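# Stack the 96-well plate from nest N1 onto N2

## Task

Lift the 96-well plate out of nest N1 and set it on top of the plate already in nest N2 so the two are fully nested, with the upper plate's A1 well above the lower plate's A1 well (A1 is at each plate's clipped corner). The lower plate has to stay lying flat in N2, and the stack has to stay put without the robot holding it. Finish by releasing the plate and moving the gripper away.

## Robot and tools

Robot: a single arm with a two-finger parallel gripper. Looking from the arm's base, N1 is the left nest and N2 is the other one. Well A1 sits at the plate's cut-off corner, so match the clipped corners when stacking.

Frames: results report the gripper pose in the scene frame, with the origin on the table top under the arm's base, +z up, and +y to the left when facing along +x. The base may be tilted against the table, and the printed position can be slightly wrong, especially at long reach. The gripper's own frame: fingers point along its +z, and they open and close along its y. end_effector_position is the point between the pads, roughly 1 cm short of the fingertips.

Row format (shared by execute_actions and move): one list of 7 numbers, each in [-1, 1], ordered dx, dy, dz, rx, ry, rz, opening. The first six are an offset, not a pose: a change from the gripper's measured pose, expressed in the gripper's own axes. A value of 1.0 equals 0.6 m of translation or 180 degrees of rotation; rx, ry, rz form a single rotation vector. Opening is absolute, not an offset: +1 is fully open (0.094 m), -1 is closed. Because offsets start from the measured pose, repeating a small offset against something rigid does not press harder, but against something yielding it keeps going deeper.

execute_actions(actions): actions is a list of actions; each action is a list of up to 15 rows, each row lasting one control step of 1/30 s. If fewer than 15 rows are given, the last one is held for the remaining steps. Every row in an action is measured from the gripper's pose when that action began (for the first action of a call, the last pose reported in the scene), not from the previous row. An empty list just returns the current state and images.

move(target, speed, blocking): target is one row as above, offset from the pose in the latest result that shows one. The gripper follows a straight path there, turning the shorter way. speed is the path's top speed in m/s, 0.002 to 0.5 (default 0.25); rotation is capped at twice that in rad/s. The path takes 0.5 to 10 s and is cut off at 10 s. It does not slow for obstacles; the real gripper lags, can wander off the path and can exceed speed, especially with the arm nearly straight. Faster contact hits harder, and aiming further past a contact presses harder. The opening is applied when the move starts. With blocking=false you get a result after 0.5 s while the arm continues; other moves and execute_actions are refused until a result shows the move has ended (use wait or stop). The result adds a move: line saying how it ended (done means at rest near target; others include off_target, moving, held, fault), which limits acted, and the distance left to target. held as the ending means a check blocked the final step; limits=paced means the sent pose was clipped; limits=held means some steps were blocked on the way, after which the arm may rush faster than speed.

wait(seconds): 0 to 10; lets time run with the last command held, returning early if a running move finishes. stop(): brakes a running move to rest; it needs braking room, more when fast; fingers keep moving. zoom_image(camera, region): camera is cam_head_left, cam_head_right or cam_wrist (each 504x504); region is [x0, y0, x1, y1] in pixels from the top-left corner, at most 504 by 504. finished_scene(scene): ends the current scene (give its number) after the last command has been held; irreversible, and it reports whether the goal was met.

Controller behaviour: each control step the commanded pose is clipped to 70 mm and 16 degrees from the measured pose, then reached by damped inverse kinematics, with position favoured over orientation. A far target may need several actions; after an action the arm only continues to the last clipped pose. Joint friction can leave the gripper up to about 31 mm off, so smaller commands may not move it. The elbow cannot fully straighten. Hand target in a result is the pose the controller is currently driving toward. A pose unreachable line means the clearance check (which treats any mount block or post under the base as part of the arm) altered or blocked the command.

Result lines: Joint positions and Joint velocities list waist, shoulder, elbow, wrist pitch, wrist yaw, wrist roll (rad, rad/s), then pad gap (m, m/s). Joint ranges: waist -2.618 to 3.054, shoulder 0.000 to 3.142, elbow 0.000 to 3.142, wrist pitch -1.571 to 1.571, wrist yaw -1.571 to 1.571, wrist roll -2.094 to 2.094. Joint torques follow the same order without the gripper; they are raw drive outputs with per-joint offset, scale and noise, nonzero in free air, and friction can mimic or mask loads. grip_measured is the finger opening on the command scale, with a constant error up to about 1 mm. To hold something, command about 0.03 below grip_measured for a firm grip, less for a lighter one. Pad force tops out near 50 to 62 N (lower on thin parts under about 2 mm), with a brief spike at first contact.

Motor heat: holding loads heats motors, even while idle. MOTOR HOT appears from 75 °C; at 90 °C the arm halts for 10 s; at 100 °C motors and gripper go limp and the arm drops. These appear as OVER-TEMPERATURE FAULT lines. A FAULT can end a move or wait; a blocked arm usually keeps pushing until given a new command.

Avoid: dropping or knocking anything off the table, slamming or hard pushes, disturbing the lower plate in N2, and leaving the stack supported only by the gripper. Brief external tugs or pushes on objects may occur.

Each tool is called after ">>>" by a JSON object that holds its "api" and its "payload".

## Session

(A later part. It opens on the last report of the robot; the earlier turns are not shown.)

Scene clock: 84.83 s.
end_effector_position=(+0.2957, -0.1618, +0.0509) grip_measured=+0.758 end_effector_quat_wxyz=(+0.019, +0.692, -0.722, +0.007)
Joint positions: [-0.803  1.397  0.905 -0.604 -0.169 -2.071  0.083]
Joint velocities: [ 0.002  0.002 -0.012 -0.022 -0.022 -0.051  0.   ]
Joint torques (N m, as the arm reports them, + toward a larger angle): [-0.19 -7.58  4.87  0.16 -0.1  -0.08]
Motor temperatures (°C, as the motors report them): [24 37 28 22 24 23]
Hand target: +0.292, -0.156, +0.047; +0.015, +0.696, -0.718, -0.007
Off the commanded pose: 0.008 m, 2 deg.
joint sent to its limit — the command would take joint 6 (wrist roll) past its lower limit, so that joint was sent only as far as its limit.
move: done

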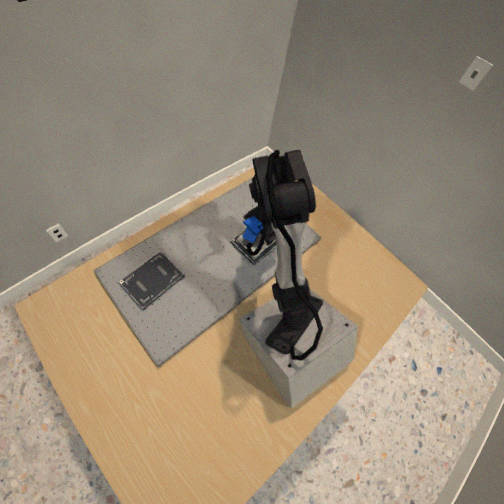

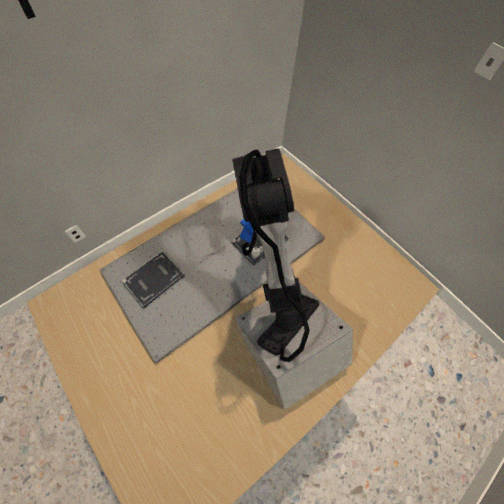

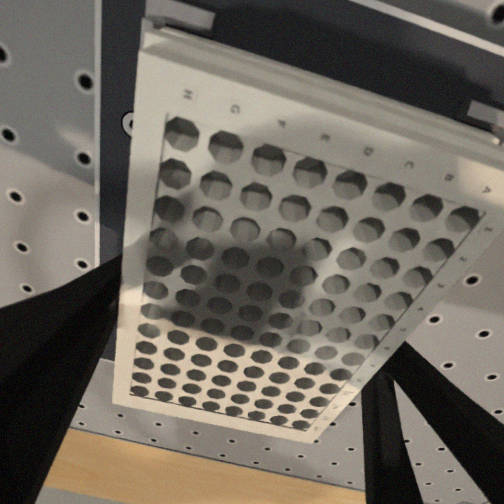

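Concentrate on wrist pitch.

>>> {"api": "move", "payload": {"target": [-0.011,0.006,0,-0.007,-0.011,-0.003,0.72], "speed": 0.01}}

Scene clock: 92.80 s.
end_effector_position=(+0.2950, -0.1612, +0.0509) grip_measured=+0.758 end_effector_quat_wxyz=(+0.019, +0.691, -0.722, +0.005)
Joint positions: [-0.803  1.397  0.905 -0.607 -0.169 -2.071  0.083]
Joint velocities: [-0.012 -0.012  0.002  0.051  0.022  0.022  0.001]
Joint torques (N m, as the arm reports them, + toward a larger angle): [-0.37 -7.66  6.29 -0.14 -0.12 -0.08]
Motor temperatures (°C, as the motors report them): [24 37 28 22 24 23]
Hand target: +0.292, -0.155, +0.051; +0.015, +0.694, -0.720, -0.013
Off the commanded pose: 0.007 m, 2 deg.
joint sent to its limit — the command would take joint 6 (wrist roll) past its lower limit, so that joint was sent only as far as its limit.
move: done

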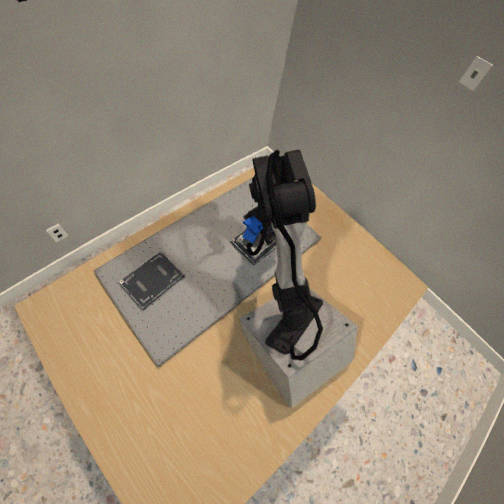

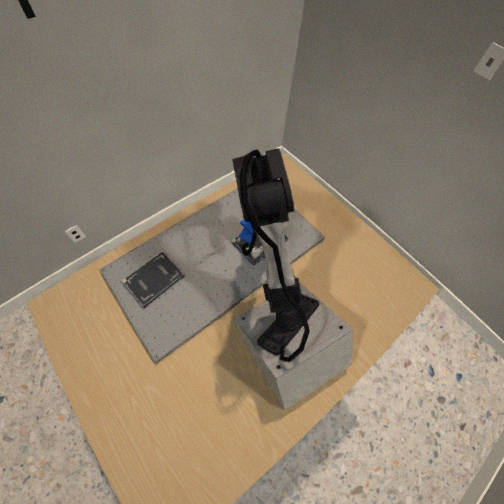

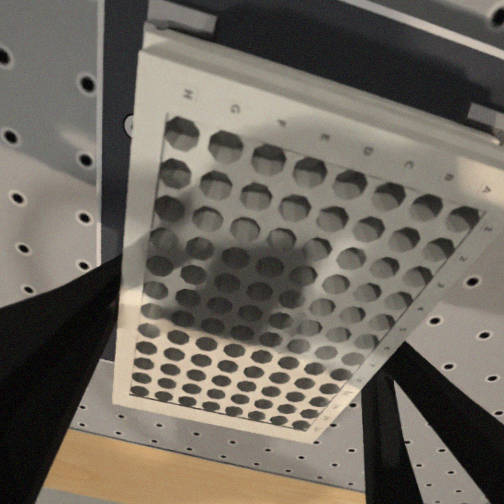

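>>> {"api": "move", "payload": {"target": [-0.016,0.002,0.002,-0.002,-0.015,-0.004,0.72], "speed": 0.01}}

Scene clock: 99.77 s.
end_effector_position=(+0.2954, -0.1607, +0.0508) grip_measured=+0.758 end_effector_quat_wxyz=(+0.017, +0.691, -0.722, +0.004)
Joint positions: [-0.803  1.397  0.905 -0.607 -0.173 -2.071  0.083]
Joint velocities: [ 0.002  0.002  0.002  0.022 -0.066 -0.037 -0.   ]
Joint torques (N m, as the arm reports them, + toward a larger angle): [-0.14 -7.7   5.72 -0.03 -0.27 -0.08]
Motor temperatures (°C, as the motors report them): [24 37 28 22 24 23]
Hand target: +0.294, -0.152, +0.049; +0.005, +0.695, -0.719, -0.013
Off the commanded pose: 0.009 m, 3 deg.
joint sent to its limit — the command would take joint 6 (wrist roll) past its lower limit, so that joint was sent only as far as its limit.
move: off_target

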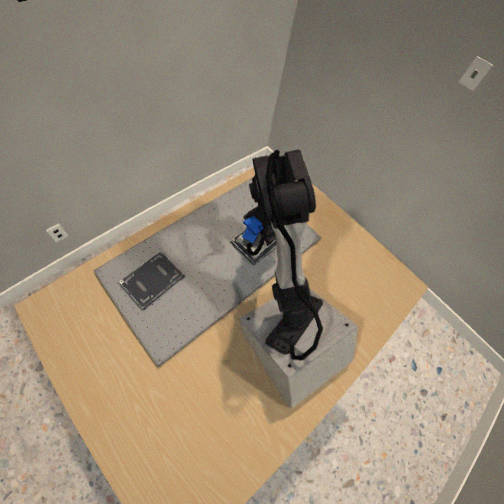

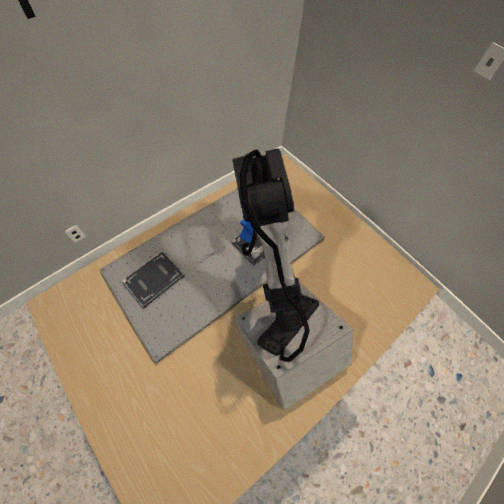

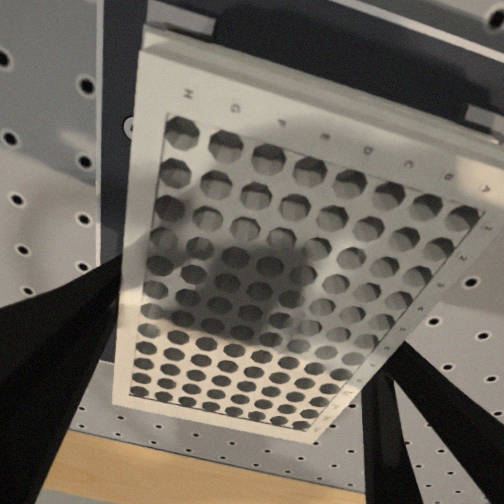

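Blocked in Y too. Press down gently.

>>> {"api": "move", "payload": {"target": [-0.008,0.003,0.014,-0.003,-0.006,-0.004,0.72], "speed": 0.01}}

>>> {"api": "move", "payload": {"target": [0,0,0,0,0,0,1]}}

Scene clock: 104.60 s.
end_effector_position=(+0.2952, -0.1607, +0.0505) grip_measured=+0.758 end_effector_quat_wxyz=(+0.017, +0.691, -0.722, +0.004)
Joint positions: [-0.803  1.399  0.905 -0.607 -0.173 -2.071  0.083]
Joint velocities: [-0.007 -0.002 -0.012  0.037  0.022  0.022 -0.001]
Joint torques (N m, as the arm reports them, + toward a larger angle): [ 0.16 -6.55  4.58  0.4  -0.05 -0.04]
Motor temperatures (°C, as the motors report them): [24 37 28 22 24 23]
Hand target: +0.293, -0.156, +0.043; +0.014, +0.696, -0.718, -0.006
Off the commanded pose: 0.010 m, 1 deg.
move: done

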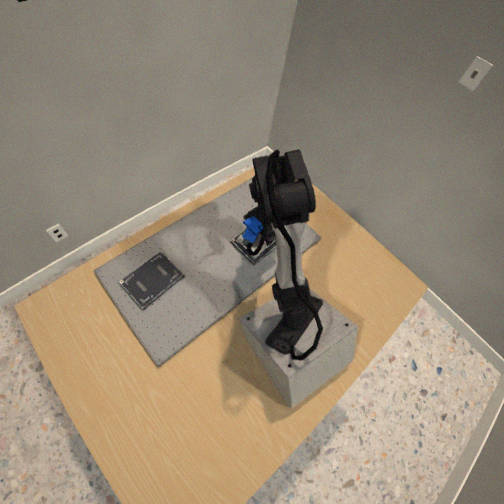

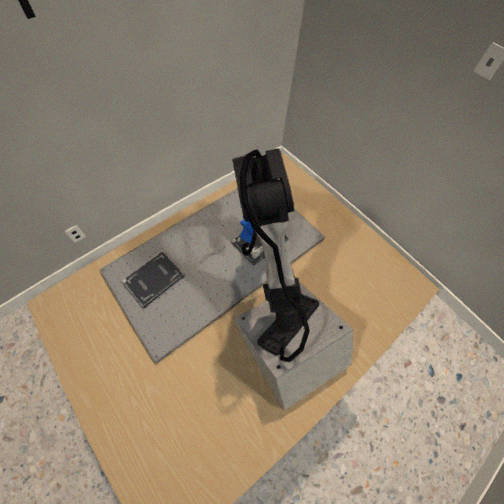

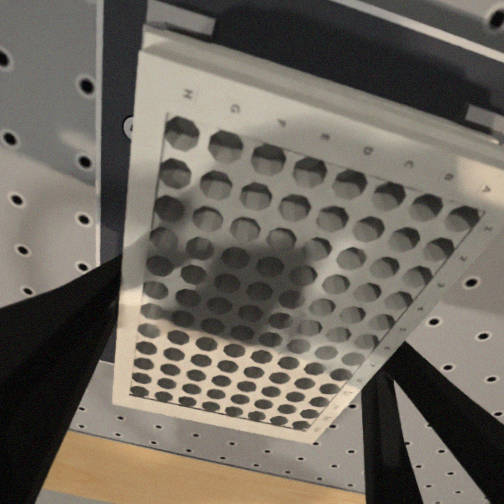

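Scene clock: 105.10 s.
end_effector_position=(+0.2952, -0.1607, +0.0505) grip_measured=+1.000 end_effector_quat_wxyz=(+0.017, +0.691, -0.722, +0.004)
Joint positions: [-0.803  1.399  0.905 -0.607 -0.173 -2.071  0.094]
Joint velocities: [ 0.007 -0.017 -0.007 -0.037 -0.037 -0.037  0.   ]
Joint torques (N m, as the arm reports them, + toward a larger angle): [-0.66 -8.21  5.32  0.24  0.01  0.01]
Motor temperatures (°C, as the motors report them): [24 37 28 22 24 23]
Hand target: +0.295, -0.161, +0.051; +0.017, +0.691, -0.722, +0.004
Off the commanded pose: 0.000 m, 0 deg.
move: done

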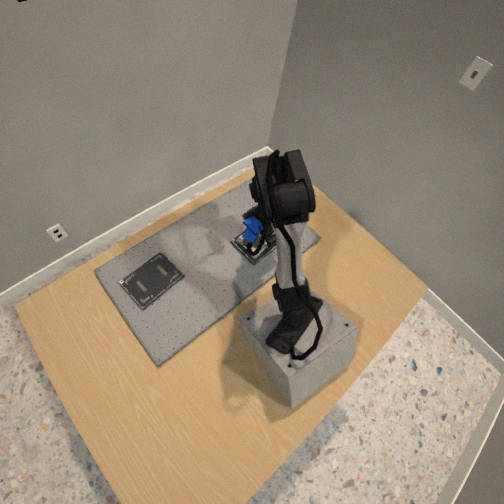

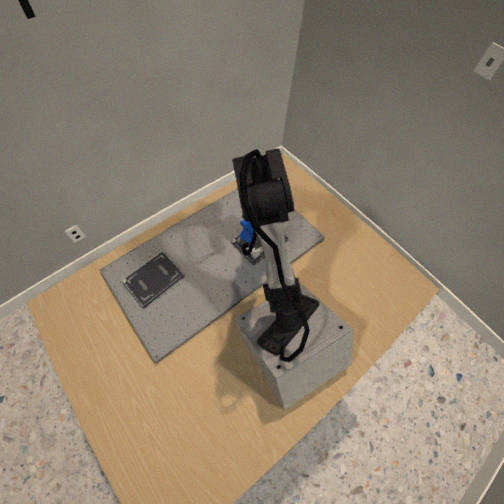

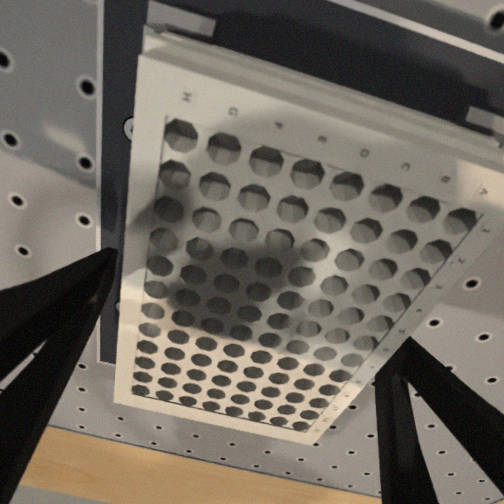

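>>> {"api": "move", "payload": {"target": [-0.03,-0.012,-0.07,0,0,0,1], "speed": 0.05}}

>>> {"api": "move", "payload": {"target": [-0.12,0,0,0,0,0,1], "speed": 0.1}}

>>> {"api": "zoom_image", "payload": {"camera": "cam_wrist", "region": [100, 200, 400, 500]}}

Scene clock: 111.77 s.
end_effector_position=(+0.2983, -0.1410, +0.0836) grip_measured=+1.000 end_effector_quat_wxyz=(+0.016, +0.691, -0.722, -0.005)
Joint positions: [-0.76   1.296  0.949 -0.762 -0.162 -2.036  0.094]
Joint velocities: [-0.007  0.002  0.002 -0.051 -0.022 -0.081  0.   ]
Joint torques (N m, as the arm reports them, + toward a larger angle): [ 0.19 -9.15  7.68  0.02  0.09  0.08]
Motor temperatures (°C, as the motors report them): [24 37 28 22 24 23]
Hand target: +0.303, -0.141, +0.092; +0.017, +0.691, -0.722, +0.004
Off the commanded pose: 0.010 m, 1 deg.
move: done

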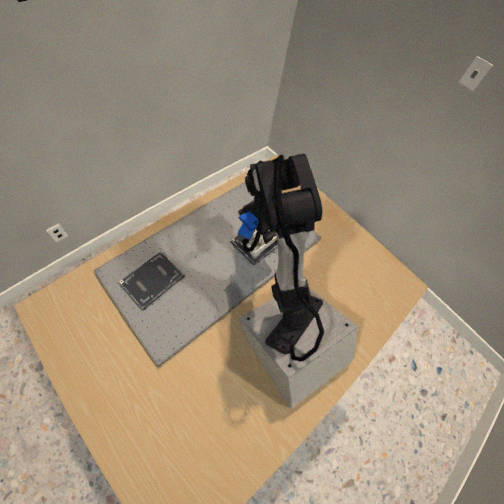

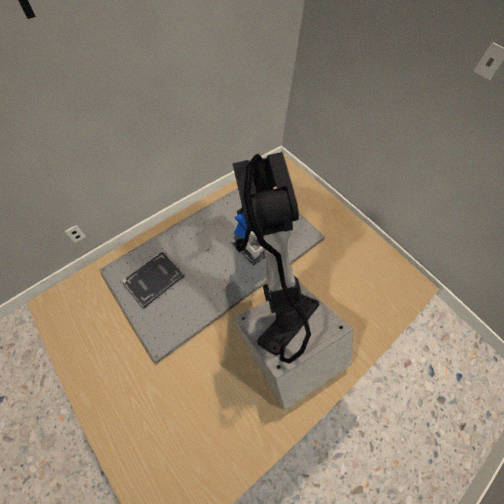

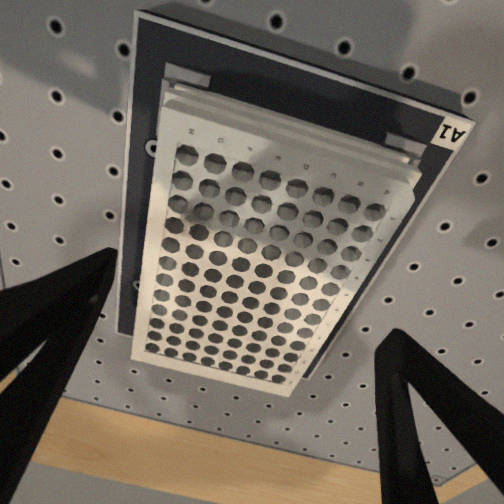

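Scene clock: 113.03 s.
end_effector_position=(+0.3005, -0.0695, +0.0813) grip_measured=+1.000 end_effector_quat_wxyz=(+0.017, +0.693, -0.721, -0.014)
Joint positions: [-0.46   1.21   0.869 -0.762 -0.032 -1.772  0.094]
Joint velocities: [ 0.002 -0.007 -0.007 -0.051 -0.007  0.022  0.   ]
Joint torques (N m, as the arm reports them, + toward a larger angle): [ 0.87 -8.71  4.66  0.32  0.08  0.1 ]
Motor temperatures (°C, as the motors report them): [24 37 28 22 24 23]
Hand target: +0.301, -0.069, +0.083; +0.016, +0.692, -0.722, -0.005
Off the commanded pose: 0.002 m, 1 deg.
move: done

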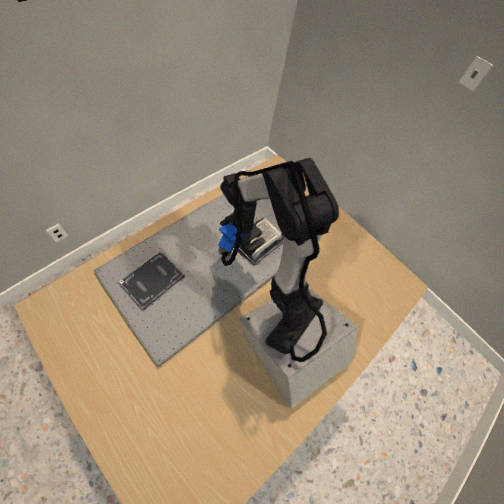

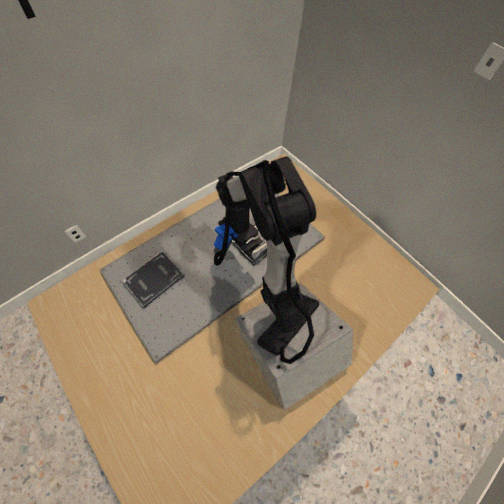

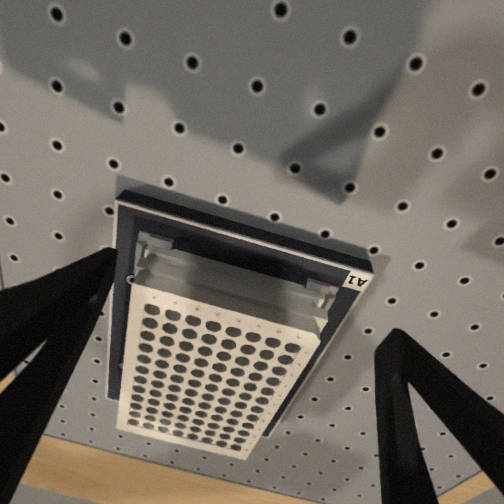

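Region (100, 200, 400, 500) of cam_wrist's 504x504 image, scaled by 1.680, with more detail than that image has.

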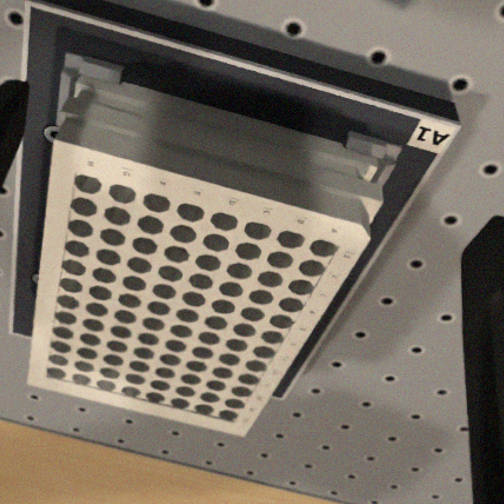

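>>> {"api": "move", "payload": {"target": [-0.2,0,0,0,0,0,1]}}

>>> {"api": "zoom_image", "payload": {"camera": "cam_head_left", "region": [225, 205, 295, 275]}}

>>> {"api": "zoom_image", "payload": {"camera": "cam_wrist", "region": [80, 350, 300, 504]}}

Scene clock: 120.03 s.
end_effector_position=(+0.2977, +0.0488, +0.0789) grip_measured=+1.000 end_effector_quat_wxyz=(+0.019, +0.695, -0.719, -0.020)
Joint positions: [ 0.093  1.255  0.859 -0.761  0.204 -1.276  0.094]
Joint velocities: [-0.012 -0.002  0.012 -0.066  0.007  0.007  0.   ]
Joint torques (N m, as the arm reports them, + toward a larger angle): [ 1.93 -6.23  7.51  0.17  0.05  0.1 ]
Motor temperatures (°C, as the motors report them): [24 37 28 22 24 23]
Hand target: +0.304, +0.051, +0.081; +0.017, +0.693, -0.721, -0.014
Off the commanded pose: 0.008 m, 1 deg.
move: done

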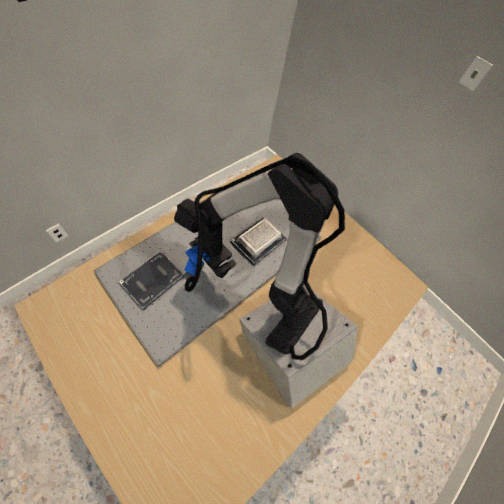

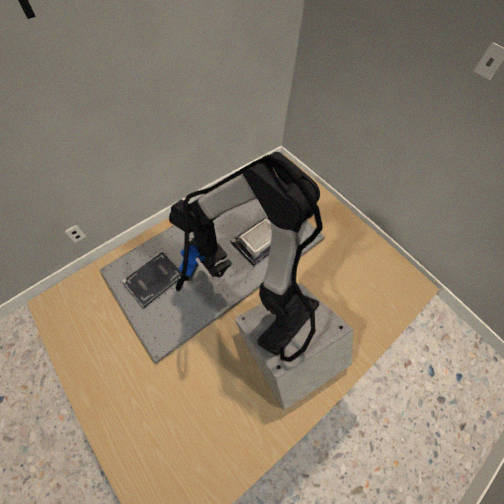

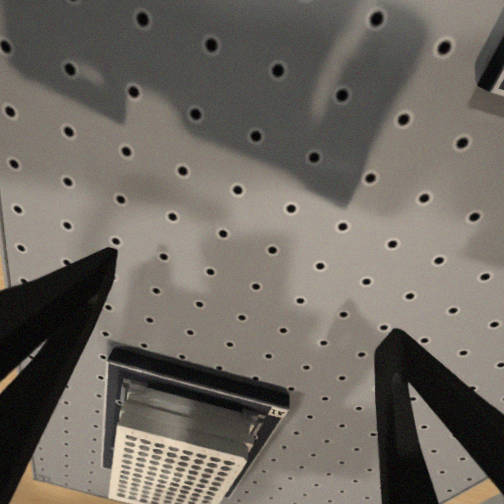

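Region (225, 205, 295, 275) of cam_head_left's 504x504 image, scaled by 7.200, with more detail than that image has.

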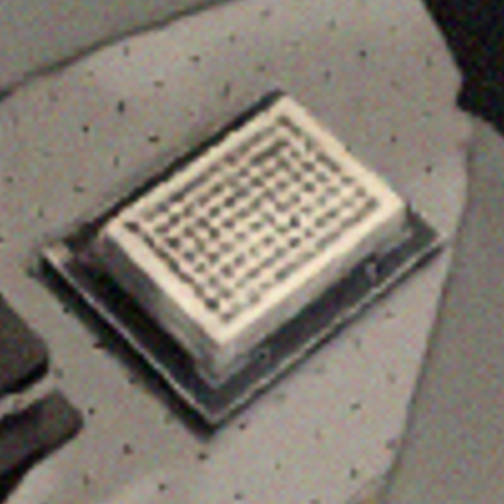

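Region (80, 350, 300, 504) of cam_wrist's 504x504 image, scaled by 2.291, with more detail than that image has; it fills the top 353 rows of this view, and the rest is white.

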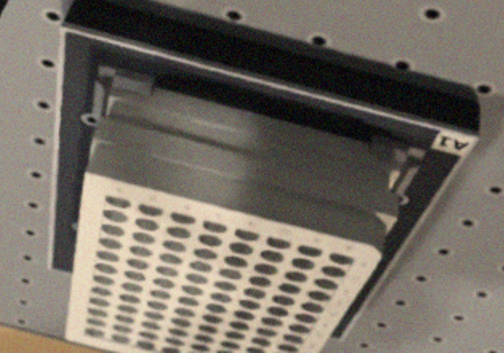

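>>> {"api": "move", "payload": {"target": [0.55,0,-0.02,0.017,0,0.5,-1]}}

Scene clock: 128.53 s.
end_effector_position=(+0.2879, -0.2799, +0.0872) grip_measured=-0.996 end_effector_quat_wxyz=(-0.016, +0.008, +1.000, -0.020)
Joint positions: [-1.154  1.632  1.29  -0.839 -0.304 -0.858  0.   ]
Joint velocities: [-0.007  0.007  0.012 -0.037 -0.081  0.095 -0.001]
Joint torques (N m, as the arm reports them, + toward a larger angle): [-2.55 -9.48  8.04  0.22 -0.17  0.12]
Motor temperatures (°C, as the motors report them): [24 37 29 22 24 23]
Hand target: +0.291, -0.282, +0.090; -0.011, +0.017, +1.000, -0.016
Off the commanded pose: 0.004 m, 1 deg.
move: done

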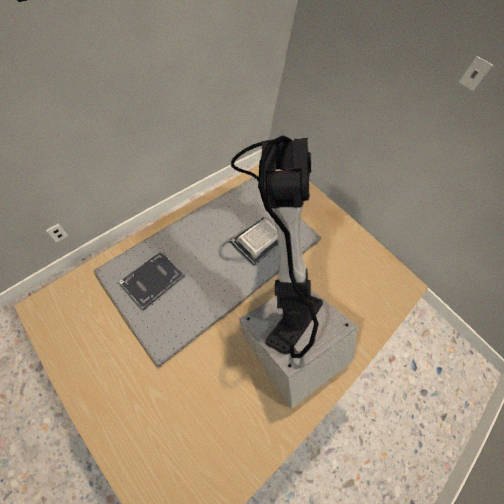

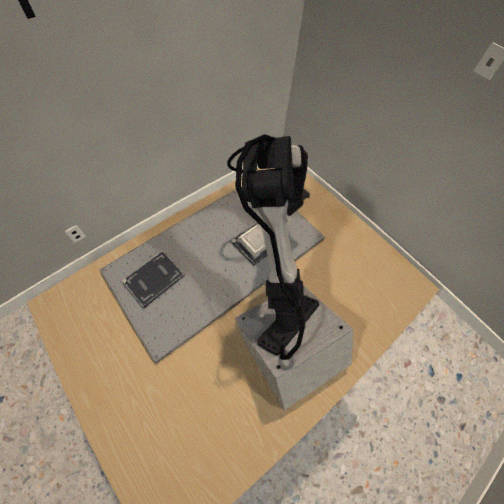

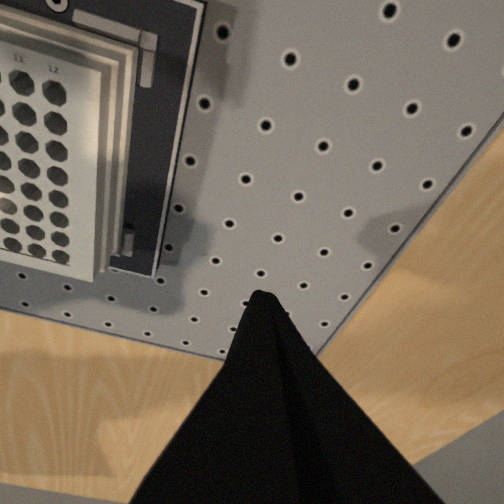

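>>> {"api": "move", "payload": {"target": [-0.01,0.05,0.065,-0.02,-0.008,0,-1], "speed": 0.06}}

Scene clock: 133.50 s.
end_effector_position=(+0.2916, -0.2551, +0.0520) grip_measured=-0.996 end_effector_quat_wxyz=(-0.010, +0.005, +1.000, +0.005)
Joint positions: [-1.081  1.657  1.193 -0.726 -0.319 -0.802  0.   ]
Joint velocities: [ 0.002 -0.002  0.012 -0.022  0.007  0.037 -0.001]
Joint torques (N m, as the arm reports them, + toward a larger angle): [-1.36 -9.58  4.51  0.44 -0.12  0.15]
Motor temperatures (°C, as the motors report them): [24 38 29 22 24 23]
Hand target: +0.293, -0.252, +0.047; -0.004, +0.008, +1.000, +0.011
Off the commanded pose: 0.006 m, 1 deg.
move: done

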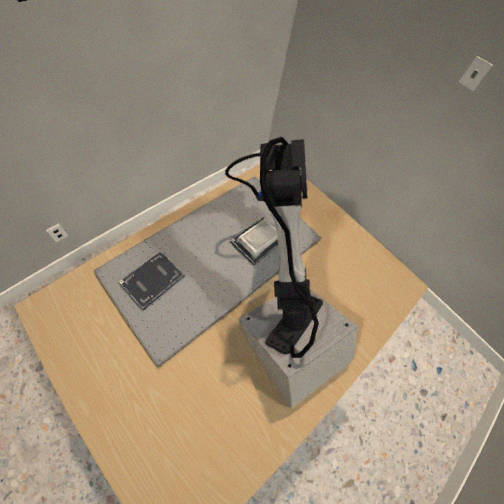

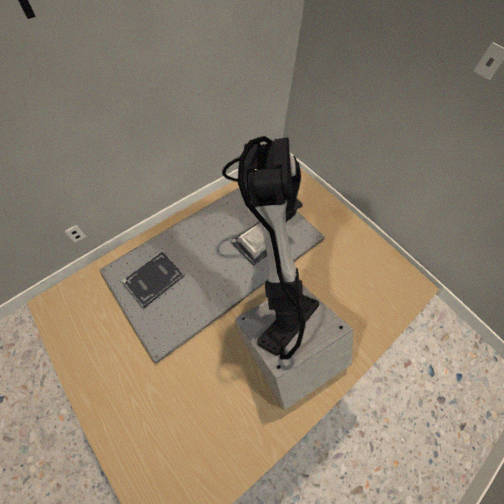

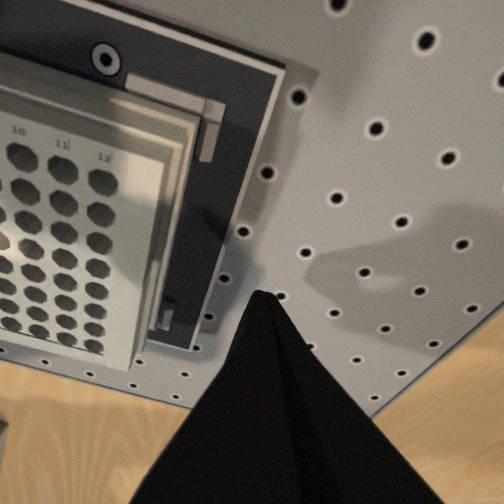

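Gap about 28 mm.

>>> {"api": "move", "payload": {"target": [0,0.055,0.002,0,0,0,-1], "speed": 0.015}}

>>> {"api": "zoom_image", "payload": {"camera": "cam_head_left", "region": [225, 205, 295, 275]}}

Scene clock: 139.13 s.
end_effector_position=(+0.2895, -0.2257, +0.0490) grip_measured=-0.996 end_effector_quat_wxyz=(-0.016, +0.006, +1.000, +0.008)
Joint positions: [-1.016  1.587  1.099 -0.696 -0.292 -0.741  0.   ]
Joint velocities: [ 0.002 -0.017  0.012 -0.007  0.037 -0.007 -0.001]
Joint torques (N m, as the arm reports them, + toward a larger angle): [ -0.68 -11.21   4.1    0.4    0.02   0.14]
Motor temperatures (°C, as the motors report them): [24 38 29 22 24 23]
Hand target: +0.292, -0.222, +0.051; -0.010, +0.005, +1.000, +0.005
Off the commanded pose: 0.005 m, 1 deg.
move: done

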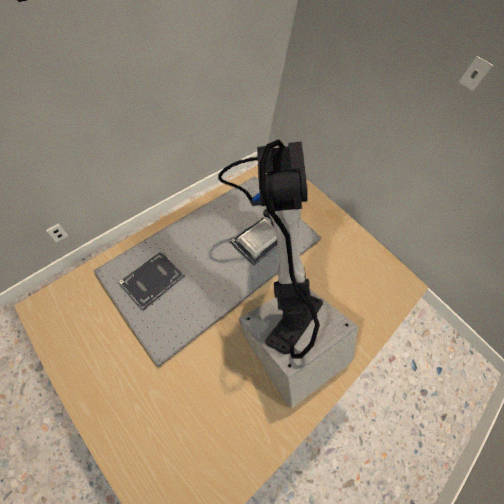

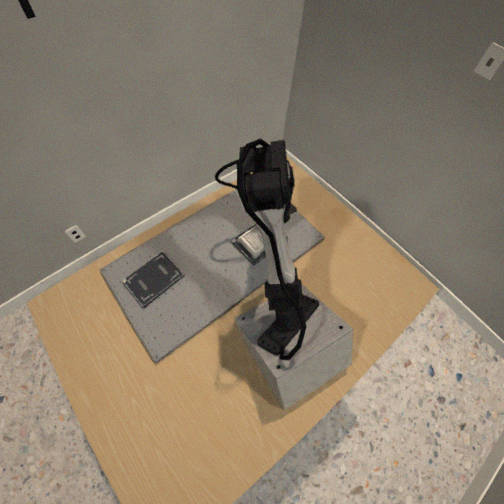

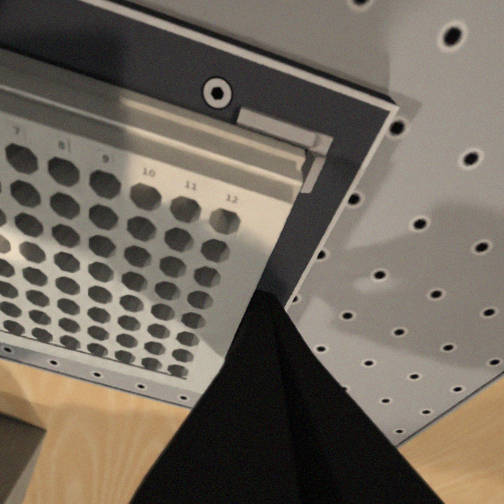

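Region (225, 205, 295, 275) of cam_head_left's 504x504 image, scaled by 7.200, with more detail than that image has.

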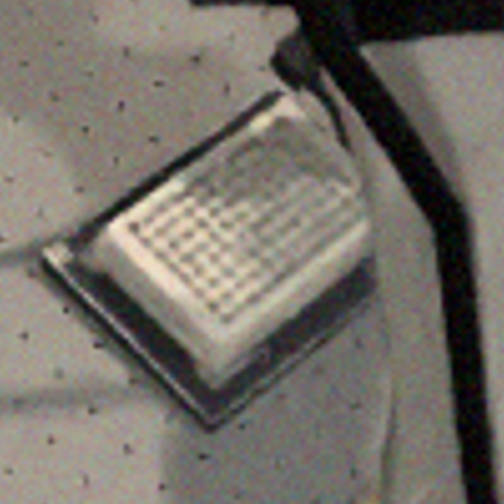

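>>> {"api": "move", "payload": {"target": [-0.004,0.013,-0.003,0,0,0,-1], "speed": 0.01}}

>>> {"api": "move", "payload": {"target": [-0.12,-0.05,-0.04,0,0,0,-1], "speed": 0.08}}

>>> {"api": "zoom_image", "payload": {"camera": "cam_head_left", "region": [225, 205, 295, 275]}}

Scene clock: 145.37 s.
end_effector_position=(+0.2894, -0.2256, +0.0483) grip_measured=-0.996 end_effector_quat_wxyz=(-0.021, +0.006, +1.000, +0.004)
Joint positions: [-1.007  1.587  1.099 -0.695 -0.275 -0.732  0.   ]
Joint velocities: [ 0.012 -0.007 -0.012 -0.022 -0.037 -0.037 -0.001]
Joint torques (N m, as the arm reports them, + toward a larger angle): [ -0.47 -11.17   4.44   0.23  -0.05   0.11]
Motor temperatures (°C, as the motors report them): [24 39 29 22 24 23]
Hand target: +0.292, -0.218, +0.051; -0.016, +0.006, +1.000, +0.008
Off the commanded pose: 0.008 m, 1 deg.
move: done

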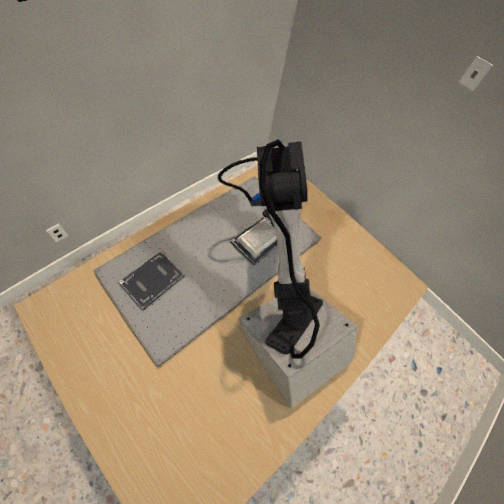

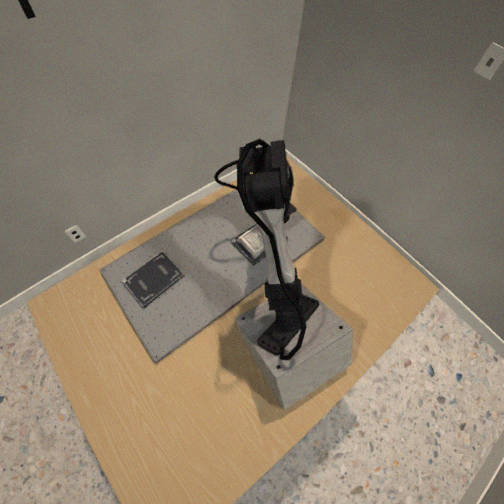

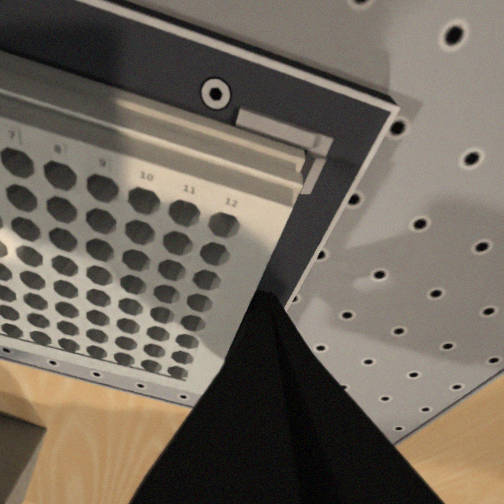

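Scene clock: 146.97 s.
end_effector_position=(+0.3595, -0.2549, +0.0679) grip_measured=-0.996 end_effector_quat_wxyz=(-0.016, +0.003, +1.000, +0.005)
Joint positions: [-0.959  1.761  1.501 -0.906 -0.264 -0.69   0.   ]
Joint velocities: [-0.012  0.007  0.002  0.051 -0.007 -0.007  0.001]
Joint torques (N m, as the arm reports them, + toward a larger angle): [ -1.23 -11.2    8.16   0.08   0.1    0.11]
Motor temperatures (°C, as the motors report them): [24 40 29 22 24 23]
Hand target: +0.362, -0.255, +0.069; -0.020, +0.006, +1.000, +0.003
Off the commanded pose: 0.003 m, 1 deg.
move: done

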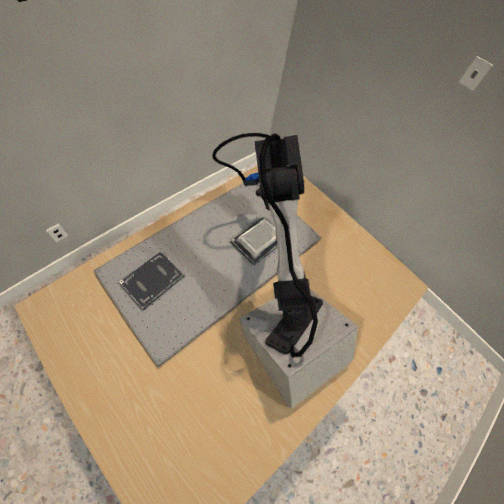

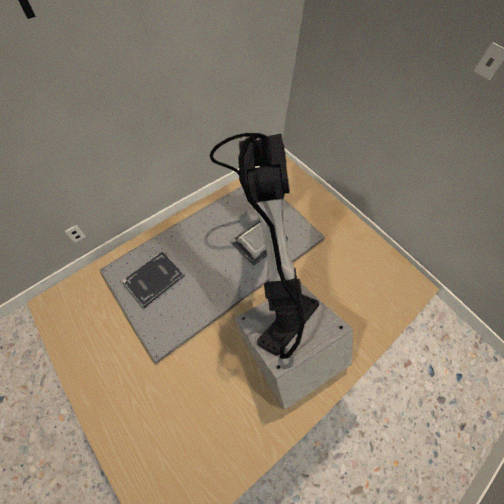

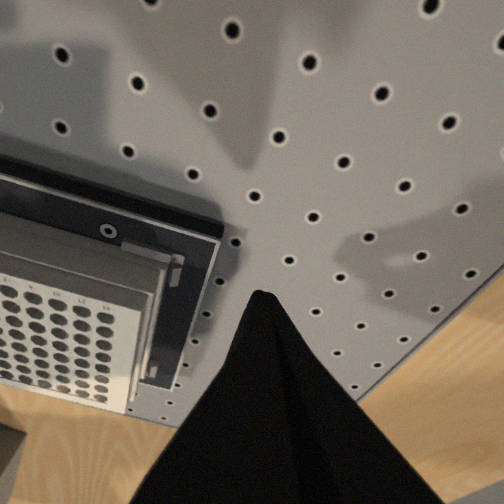

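Region (225, 205, 295, 275) of cam_head_left's 504x504 image, scaled by 7.200, with more detail than that image has.

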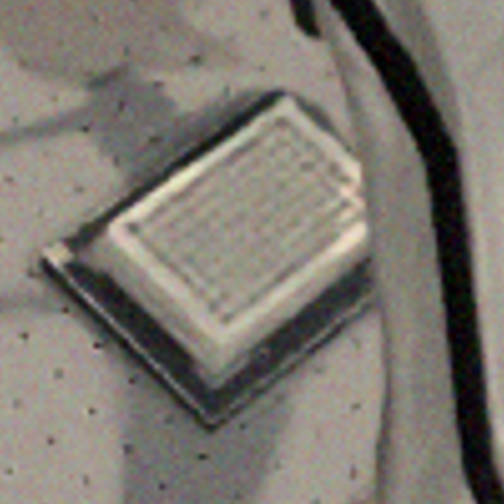

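>>> {"api": "finished_scene", "payload": {"scene": 2}}

The scene is finished: the task was done.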